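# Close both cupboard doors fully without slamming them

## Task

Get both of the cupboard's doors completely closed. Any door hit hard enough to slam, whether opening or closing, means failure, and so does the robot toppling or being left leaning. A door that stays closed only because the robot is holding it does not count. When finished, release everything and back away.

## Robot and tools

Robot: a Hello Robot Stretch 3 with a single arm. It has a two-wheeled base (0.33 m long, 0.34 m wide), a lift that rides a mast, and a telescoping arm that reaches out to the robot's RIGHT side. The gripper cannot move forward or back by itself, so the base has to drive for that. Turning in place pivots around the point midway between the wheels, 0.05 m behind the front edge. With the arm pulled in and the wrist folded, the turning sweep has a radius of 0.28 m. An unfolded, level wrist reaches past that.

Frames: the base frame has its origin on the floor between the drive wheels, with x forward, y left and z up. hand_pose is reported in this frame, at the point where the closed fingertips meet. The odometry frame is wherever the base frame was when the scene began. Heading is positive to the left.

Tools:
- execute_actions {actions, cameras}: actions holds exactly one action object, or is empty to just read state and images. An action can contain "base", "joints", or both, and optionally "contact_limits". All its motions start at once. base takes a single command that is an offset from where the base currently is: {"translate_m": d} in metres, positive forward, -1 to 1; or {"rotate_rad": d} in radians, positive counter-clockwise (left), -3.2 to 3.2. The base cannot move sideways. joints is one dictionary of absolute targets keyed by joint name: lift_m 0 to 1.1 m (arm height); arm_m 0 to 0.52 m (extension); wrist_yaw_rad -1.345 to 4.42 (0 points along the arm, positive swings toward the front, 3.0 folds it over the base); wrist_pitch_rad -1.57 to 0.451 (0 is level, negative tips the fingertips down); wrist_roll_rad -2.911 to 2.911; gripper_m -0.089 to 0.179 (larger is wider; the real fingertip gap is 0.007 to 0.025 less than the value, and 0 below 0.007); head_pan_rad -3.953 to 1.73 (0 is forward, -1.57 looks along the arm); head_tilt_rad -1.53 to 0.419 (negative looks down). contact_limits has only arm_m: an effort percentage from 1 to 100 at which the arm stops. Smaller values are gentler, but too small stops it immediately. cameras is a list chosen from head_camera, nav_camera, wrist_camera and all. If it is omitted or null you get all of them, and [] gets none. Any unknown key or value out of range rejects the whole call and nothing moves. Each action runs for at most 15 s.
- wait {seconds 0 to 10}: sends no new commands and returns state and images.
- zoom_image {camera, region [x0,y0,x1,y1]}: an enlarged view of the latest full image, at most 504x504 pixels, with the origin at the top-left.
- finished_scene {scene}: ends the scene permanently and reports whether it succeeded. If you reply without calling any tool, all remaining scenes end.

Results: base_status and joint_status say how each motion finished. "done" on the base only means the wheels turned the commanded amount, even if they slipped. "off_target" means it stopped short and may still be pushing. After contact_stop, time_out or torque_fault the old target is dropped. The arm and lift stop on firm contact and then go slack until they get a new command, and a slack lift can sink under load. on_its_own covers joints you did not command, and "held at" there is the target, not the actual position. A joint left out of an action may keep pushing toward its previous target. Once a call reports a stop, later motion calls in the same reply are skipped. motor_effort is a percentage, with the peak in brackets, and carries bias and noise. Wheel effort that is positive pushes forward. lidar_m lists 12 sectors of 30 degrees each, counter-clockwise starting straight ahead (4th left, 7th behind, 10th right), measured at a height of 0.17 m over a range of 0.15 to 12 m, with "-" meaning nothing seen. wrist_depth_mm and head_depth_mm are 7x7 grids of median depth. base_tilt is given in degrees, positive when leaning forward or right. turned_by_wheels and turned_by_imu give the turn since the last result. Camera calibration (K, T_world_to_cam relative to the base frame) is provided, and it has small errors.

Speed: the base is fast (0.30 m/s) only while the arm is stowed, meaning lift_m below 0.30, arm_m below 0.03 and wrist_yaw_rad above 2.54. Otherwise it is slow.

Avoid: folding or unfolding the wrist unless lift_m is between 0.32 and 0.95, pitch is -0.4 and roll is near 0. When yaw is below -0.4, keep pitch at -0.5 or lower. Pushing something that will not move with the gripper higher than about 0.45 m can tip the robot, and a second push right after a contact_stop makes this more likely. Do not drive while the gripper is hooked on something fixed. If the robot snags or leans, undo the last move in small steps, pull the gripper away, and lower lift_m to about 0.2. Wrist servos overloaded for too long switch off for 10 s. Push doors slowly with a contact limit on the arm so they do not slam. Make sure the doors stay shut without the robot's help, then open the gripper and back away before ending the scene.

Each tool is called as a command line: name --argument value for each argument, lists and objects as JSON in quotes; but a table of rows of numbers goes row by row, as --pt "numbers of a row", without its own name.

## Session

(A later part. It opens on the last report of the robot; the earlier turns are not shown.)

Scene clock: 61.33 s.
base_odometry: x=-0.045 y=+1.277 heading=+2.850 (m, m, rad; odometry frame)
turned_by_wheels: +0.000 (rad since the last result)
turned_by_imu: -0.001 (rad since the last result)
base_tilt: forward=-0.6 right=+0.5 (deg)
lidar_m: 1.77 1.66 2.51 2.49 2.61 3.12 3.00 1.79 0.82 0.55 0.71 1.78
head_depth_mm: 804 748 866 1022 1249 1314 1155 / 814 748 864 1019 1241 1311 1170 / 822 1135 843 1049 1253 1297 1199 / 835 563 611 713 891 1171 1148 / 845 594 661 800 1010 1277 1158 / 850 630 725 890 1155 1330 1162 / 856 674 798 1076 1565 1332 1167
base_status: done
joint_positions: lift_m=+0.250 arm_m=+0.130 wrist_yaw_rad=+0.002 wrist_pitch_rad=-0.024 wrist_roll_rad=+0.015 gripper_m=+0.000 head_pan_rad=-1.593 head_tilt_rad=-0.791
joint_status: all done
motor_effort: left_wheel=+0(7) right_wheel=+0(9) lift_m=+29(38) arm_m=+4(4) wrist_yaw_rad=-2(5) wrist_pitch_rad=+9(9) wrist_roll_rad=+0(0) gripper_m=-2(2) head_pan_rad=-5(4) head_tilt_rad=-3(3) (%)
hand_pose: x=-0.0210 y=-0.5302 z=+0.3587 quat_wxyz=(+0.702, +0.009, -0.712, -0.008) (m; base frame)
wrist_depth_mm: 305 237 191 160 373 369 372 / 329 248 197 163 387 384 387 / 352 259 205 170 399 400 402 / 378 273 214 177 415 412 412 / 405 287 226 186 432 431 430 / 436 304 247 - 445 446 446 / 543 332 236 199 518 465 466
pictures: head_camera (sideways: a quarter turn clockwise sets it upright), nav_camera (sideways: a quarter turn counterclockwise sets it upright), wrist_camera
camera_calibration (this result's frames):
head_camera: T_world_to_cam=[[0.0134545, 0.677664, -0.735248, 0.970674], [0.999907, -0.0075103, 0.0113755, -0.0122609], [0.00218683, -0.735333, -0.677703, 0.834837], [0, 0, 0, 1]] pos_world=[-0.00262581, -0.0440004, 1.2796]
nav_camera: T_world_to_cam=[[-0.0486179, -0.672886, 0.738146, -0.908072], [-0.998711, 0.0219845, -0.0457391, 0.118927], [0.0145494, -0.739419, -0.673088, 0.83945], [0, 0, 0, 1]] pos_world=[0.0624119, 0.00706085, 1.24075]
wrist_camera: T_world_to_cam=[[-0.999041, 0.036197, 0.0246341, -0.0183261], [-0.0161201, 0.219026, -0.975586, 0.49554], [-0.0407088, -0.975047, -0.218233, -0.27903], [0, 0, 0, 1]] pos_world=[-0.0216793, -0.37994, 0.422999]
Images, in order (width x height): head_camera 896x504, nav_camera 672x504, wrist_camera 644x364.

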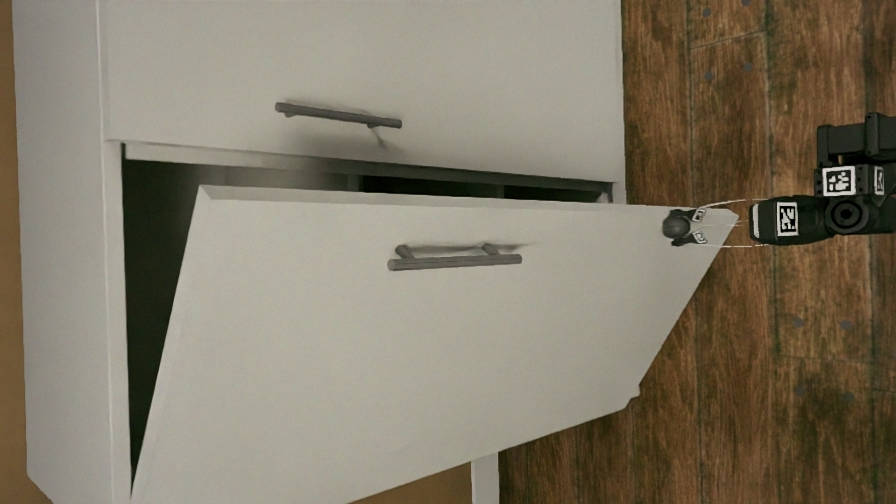

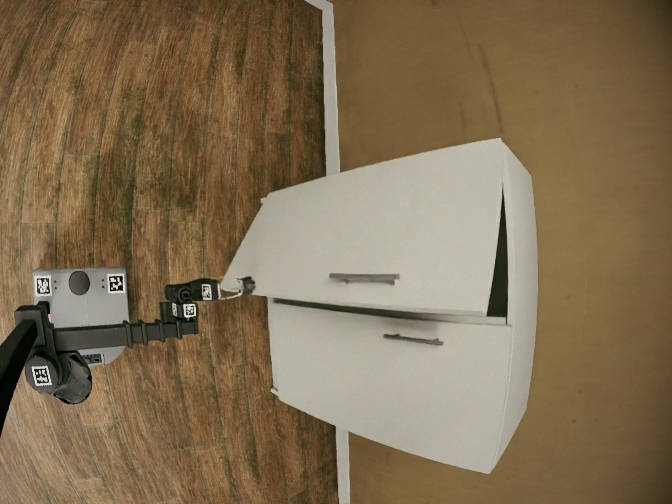

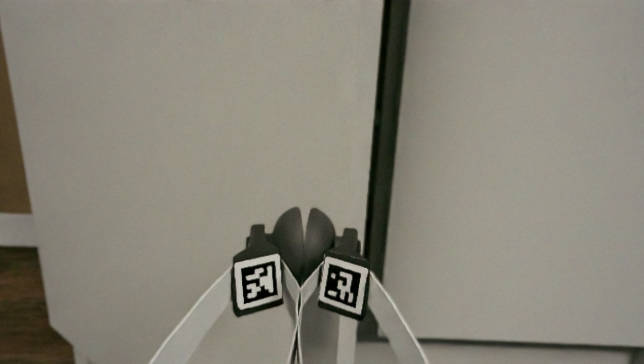

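Near the edge; the door edge moves away from the hinge as it closes, so pushing here works.

execute_actions --actions '[{"joints":{"arm_m":0.2}}]' --cameras '[]'

execute_actions --actions '[{"joints":{"arm_m":0.27}}]' --cameras '[]'

execute_actions --actions '[{"joints":{"arm_m":0.32}}]' --cameras '[]'

execute_actions --actions '[{"joints":{"arm_m":0.35}}]' --cameras '[]'

execute_actions --actions '[{"joints":{"arm_m":0.385}}]' --cameras '["head_camera"]'

Scene clock: 65.27 s.
base_odometry: x=-0.045 y=+1.277 heading=+2.850 (m, m, rad; odometry frame)
turned_by_wheels: +0.000 (rad since the last result)
turned_by_imu: +0.000 (rad since the last result)
base_tilt: forward=-0.6 right=+0.6 (deg)
lidar_m: 1.77 1.65 2.51 2.49 2.60 3.13 2.99 1.80 0.82 0.62 0.75 1.77
head_depth_mm: 805 749 867 1025 1258 1309 1146 / 811 747 864 1020 1250 1321 1157 / 823 608 682 839 1173 1294 1108 / 833 618 690 821 1008 1250 1157 / 839 642 732 876 1095 1296 1156 / 847 668 774 937 1190 1333 1163 / 860 693 822 1520 1567 1341 1165
base_status: not commanded
joint_positions: lift_m=+0.250 arm_m=+0.200 wrist_yaw_rad=+0.002 wrist_pitch_rad=-0.024 wrist_roll_rad=+0.015 gripper_m=+0.000 head_pan_rad=-1.593 head_tilt_rad=-0.791
joint_status: all done
motor_effort: left_wheel=+0(0) right_wheel=+1(1) lift_m=+29(29) arm_m=+3(5) wrist_yaw_rad=-1(1) wrist_pitch_rad=+9(9) wrist_roll_rad=+0(0) gripper_m=-2(2) head_pan_rad=-4(4) head_tilt_rad=-4(3) (%)
hand_pose: x=-0.0211 y=-0.6002 z=+0.3587 quat_wxyz=(+0.702, +0.009, -0.712, -0.008) (m; base frame)
wrist_depth_mm: 243 213 187 166 152 310 308 / 255 222 194 172 158 321 319 / 267 231 201 177 164 332 330 / 282 241 209 183 172 342 344 / 297 253 220 183 177 355 358 / 314 263 235 - 366 369 370 / 331 283 232 205 380 386 386
pictures: none
No camera images: the call's "cameras" was empty. Leave "cameras" out to get every camera's image.

Scene clock: 66.97 s.
base_odometry: x=-0.045 y=+1.277 heading=+2.850 (m, m, rad; odometry frame)
turned_by_wheels: +0.000 (rad since the last result)
turned_by_imu: +0.000 (rad since the last result)
base_tilt: forward=-0.6 right=+0.6 (deg)
lidar_m: 1.78 1.66 2.51 2.49 2.60 3.10 3.00 1.79 0.82 0.71 0.79 1.77
head_depth_mm: 804 749 865 1025 1254 1311 1149 / 813 748 863 1015 1248 1319 1152 / 827 663 770 944 1171 1378 1151 / 832 678 780 922 1118 1308 1153 / 841 689 799 948 1174 1336 1161 / 848 705 818 980 1217 1333 1160 / 856 720 841 1523 1570 1339 1163
base_status: not commanded
joint_positions: lift_m=+0.250 arm_m=+0.270 wrist_yaw_rad=+0.001 wrist_pitch_rad=-0.024 wrist_roll_rad=+0.015 gripper_m=+0.000 head_pan_rad=-1.593 head_tilt_rad=-0.791
joint_status: all done
motor_effort: left_wheel=+0(1) right_wheel=+1(1) lift_m=+29(29) arm_m=+3(6) wrist_yaw_rad=-1(1) wrist_pitch_rad=+9(9) wrist_roll_rad=+0(0) gripper_m=-2(1) head_pan_rad=-4(4) head_tilt_rad=-3(4) (%)
hand_pose: x=-0.0211 y=-0.6702 z=+0.3588 quat_wxyz=(+0.702, +0.009, -0.712, -0.008) (m; base frame)
wrist_depth_mm: 205 196 186 176 168 244 246 / 213 203 192 182 173 252 253 / 222 211 200 189 178 262 264 / 232 219 206 195 185 272 272 / 241 228 216 198 191 283 285 / 253 238 227 - 199 293 294 / 266 252 232 218 209 306 309
pictures: none
No camera images: the call's "cameras" was empty. Leave "cameras" out to get every camera's image.

Scene clock: 68.53 s.
base_odometry: x=-0.045 y=+1.277 heading=+2.850 (m, m, rad; odometry frame)
turned_by_wheels: +0.000 (rad since the last result)
turned_by_imu: +0.000 (rad since the last result)
base_tilt: forward=-0.6 right=+0.6 (deg)
lidar_m: 1.77 1.66 2.51 2.48 2.61 3.13 3.00 1.80 0.82 0.78 0.81 1.77
head_depth_mm: 805 750 863 1025 1254 1316 1153 / 812 746 861 1021 1252 1320 1159 / 825 739 847 1010 1246 1342 1155 / 831 737 853 1005 1214 1294 1152 / 842 736 854 1008 1231 1330 1153 / 848 738 852 1005 1234 1330 1158 / 854 739 851 1564 1562 1336 1164
base_status: not commanded
joint_positions: lift_m=+0.250 arm_m=+0.320 wrist_yaw_rad=-0.002 wrist_pitch_rad=-0.023 wrist_roll_rad=+0.015 gripper_m=+0.000 head_pan_rad=-1.593 head_tilt_rad=-0.791
joint_status: all done
motor_effort: left_wheel=+0(2) right_wheel=+1(3) lift_m=+29(29) arm_m=+4(11) wrist_yaw_rad=+1(3) wrist_pitch_rad=+9(9) wrist_roll_rad=+0(0) gripper_m=-2(2) head_pan_rad=-4(4) head_tilt_rad=-4(3) (%)
hand_pose: x=-0.0219 y=-0.7202 z=+0.3589 quat_wxyz=(+0.702, +0.008, -0.712, -0.009) (m; base frame)
wrist_depth_mm: 191 192 191 191 191 197 199 / 200 199 198 199 198 205 207 / 205 206 206 205 205 213 214 / 213 213 213 213 213 220 223 / 221 222 220 219 220 230 232 / 231 230 228 - 231 239 240 / 239 241 239 241 244 250 250
pictures: none
No camera images: the call's "cameras" was empty. Leave "cameras" out to get every camera's image.

Scene clock: 69.73 s.
base_odometry: x=-0.045 y=+1.277 heading=+2.850 (m, m, rad; odometry frame)
turned_by_wheels: +0.000 (rad since the last result)
turned_by_imu: +0.000 (rad since the last result)
base_tilt: forward=-0.6 right=+0.5 (deg)
lidar_m: 1.78 1.66 2.51 2.49 2.61 3.12 3.00 1.79 0.82 0.79 0.81 1.77
head_depth_mm: 805 749 865 1024 1252 1309 1145 / 815 746 865 1023 1249 1309 1157 / 823 746 858 1019 1248 - 1146 / 831 745 859 1012 1241 1296 1157 / 839 743 856 1015 1237 1326 1158 / 848 741 856 1009 1235 1332 1160 / 855 742 851 1565 1549 1338 1168
base_status: not commanded
joint_positions: lift_m=+0.250 arm_m=+0.350 wrist_yaw_rad=-0.002 wrist_pitch_rad=-0.023 wrist_roll_rad=+0.015 gripper_m=+0.000 head_pan_rad=-1.593 head_tilt_rad=-0.791
joint_status: all done
motor_effort: left_wheel=+0(1) right_wheel=+1(1) lift_m=+30(29) arm_m=+4(4) wrist_yaw_rad=+1(1) wrist_pitch_rad=+9(9) wrist_roll_rad=+0(0) gripper_m=-2(2) head_pan_rad=-4(4) head_tilt_rad=-3(3) (%)
hand_pose: x=-0.0218 y=-0.7502 z=+0.3589 quat_wxyz=(+0.702, +0.008, -0.712, -0.009) (m; base frame)
wrist_depth_mm: 168 169 169 170 171 171 172 / 174 174 176 176 176 178 178 / 181 181 181 182 183 184 185 / 187 187 188 189 190 191 191 / 194 195 194 195 197 198 199 / 201 203 203 - 205 206 207 / 210 211 212 213 214 215 216
pictures: none
No camera images: the call's "cameras" was empty. Leave "cameras" out to get every camera's image.

Scene clock: 71.27 s.
base_odometry: x=-0.045 y=+1.277 heading=+2.850 (m, m, rad; odometry frame)
turned_by_wheels: +0.000 (rad since the last result)
turned_by_imu: -0.007 (rad since the last result)
base_tilt: forward=-0.6 right=+0.6 (deg)
lidar_m: 1.77 1.66 2.49 2.49 2.60 3.13 3.00 1.81 0.82 0.79 0.81 1.76
head_depth_mm: 808 749 866 1024 1258 1313 1149 / 816 750 859 1023 1247 1309 1159 / 822 746 862 1021 1245 1262 1153 / 830 743 860 1011 1234 1298 1156 / 840 742 857 1016 1235 1333 1156 / 849 739 853 1007 1231 1336 1164 / 856 739 854 1062 1564 1332 1165
base_status: not commanded
joint_positions: lift_m=+0.250 arm_m=+0.366 wrist_yaw_rad=+0.014 wrist_pitch_rad=-0.024 wrist_roll_rad=+0.015 gripper_m=+0.000 head_pan_rad=-1.593 head_tilt_rad=-0.791
joint_status: arm_m contact_stop (moved +0.016 of +0.035)
on_its_own: arm_m is slack since a contact_stop, until your next command for it (your +0.385 is given up)
motor_effort: left_wheel=+4(7) right_wheel=-5(10) lift_m=+29(29) arm_m=-1(37) wrist_yaw_rad=-9(10) wrist_pitch_rad=+9(13) wrist_roll_rad=+0(0) gripper_m=-3(6) head_pan_rad=-4(4) head_tilt_rad=-3(4) (%)
hand_pose: x=-0.0179 y=-0.7665 z=+0.3586 quat_wxyz=(+0.702, +0.014, -0.712, -0.004) (m; base frame)
wrist_depth_mm: 155 155 155 155 156 156 156 / 160 160 161 160 161 161 162 / 166 166 166 167 167 167 167 / 172 172 173 173 173 173 173 / 179 180 178 178 180 180 180 / 187 187 185 - 186 187 188 / 193 194 195 195 195 195 195
pictures: head_camera (sideways: a quarter turn clockwise sets it upright)
camera_calibration (this result's frames):
head_camera: T_world_to_cam=[[0.013499, 0.677902, -0.735028, 0.970387], [0.999907, -0.00757181, 0.0113803, -0.0122672], [0.00214923, -0.735113, -0.677941, 0.835147], [0, 0, 0, 1]] pos_world=[-0.0026282, -0.0439927, 1.27958]
Images, in order (width x height): head_camera 896x504.

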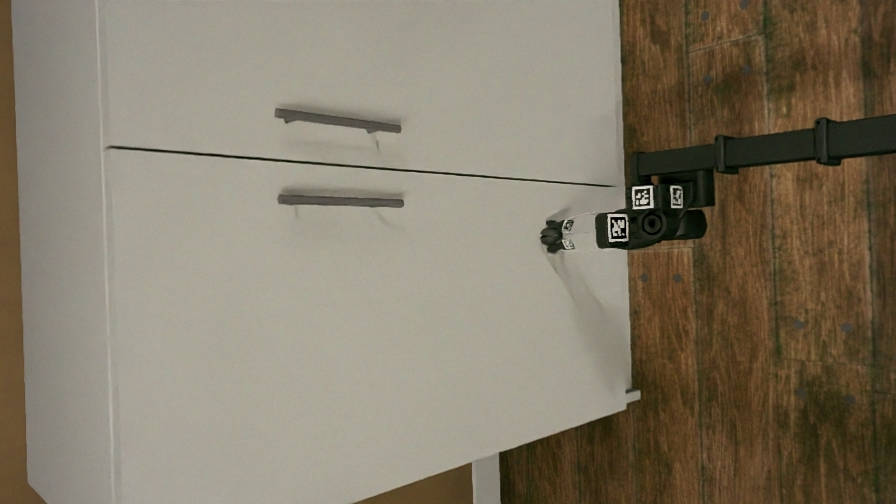

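execute_actions --actions '[{"joints":{"arm_m":0.0}}]' --cameras '[]'

finished_scene --scene 2

Scene clock: 75.53 s.
base_odometry: x=-0.045 y=+1.277 heading=+2.850 (m, m, rad; odometry frame)
turned_by_wheels: +0.000 (rad since the last result)
turned_by_imu: +0.000 (rad since the last result)
base_tilt: forward=-0.7 right=+0.5 (deg)
lidar_m: 1.77 1.66 2.49 2.50 2.61 3.13 3.00 1.81 0.82 0.79 0.81 1.75
head_depth_mm: 805 752 866 1030 1256 1316 1147 / 810 745 860 1021 1249 1318 1149 / 822 745 863 1016 1247 1322 1151 / 831 746 860 1015 1245 1322 1156 / 840 742 855 1012 1235 1322 1158 / 849 740 852 1005 1234 1335 1164 / 854 739 850 1065 1559 1335 1166
base_status: not commanded
joint_positions: lift_m=+0.250 arm_m=+0.000 wrist_yaw_rad=+0.000 wrist_pitch_rad=-0.023 wrist_roll_rad=+0.015 gripper_m=+0.000 head_pan_rad=-1.593 head_tilt_rad=-0.791
joint_status: all done
motor_effort: left_wheel=+1(4) right_wheel=+0(5) lift_m=+29(30) arm_m=-5(4) wrist_yaw_rad=-1(9) wrist_pitch_rad=+9(9) wrist_roll_rad=+0(0) gripper_m=-2(3) head_pan_rad=-4(4) head_tilt_rad=-3(3) (%)
hand_pose: x=-0.0213 y=-0.4009 z=+0.3588 quat_wxyz=(+0.702, +0.009, -0.712, -0.008) (m; base frame)
wrist_depth_mm: 874 482 482 495 487 490 494 / 904 502 505 501 508 505 509 / 960 515 515 524 522 524 526 / - 532 531 539 539 545 549 / - 549 554 558 561 568 574 / 720 631 570 - 584 585 646 / 572 582 586 601 610 627 636
pictures: none
No camera images: the call's "cameras" was empty. Leave "cameras" out to get every camera's image.

The scene is finished: the task was done.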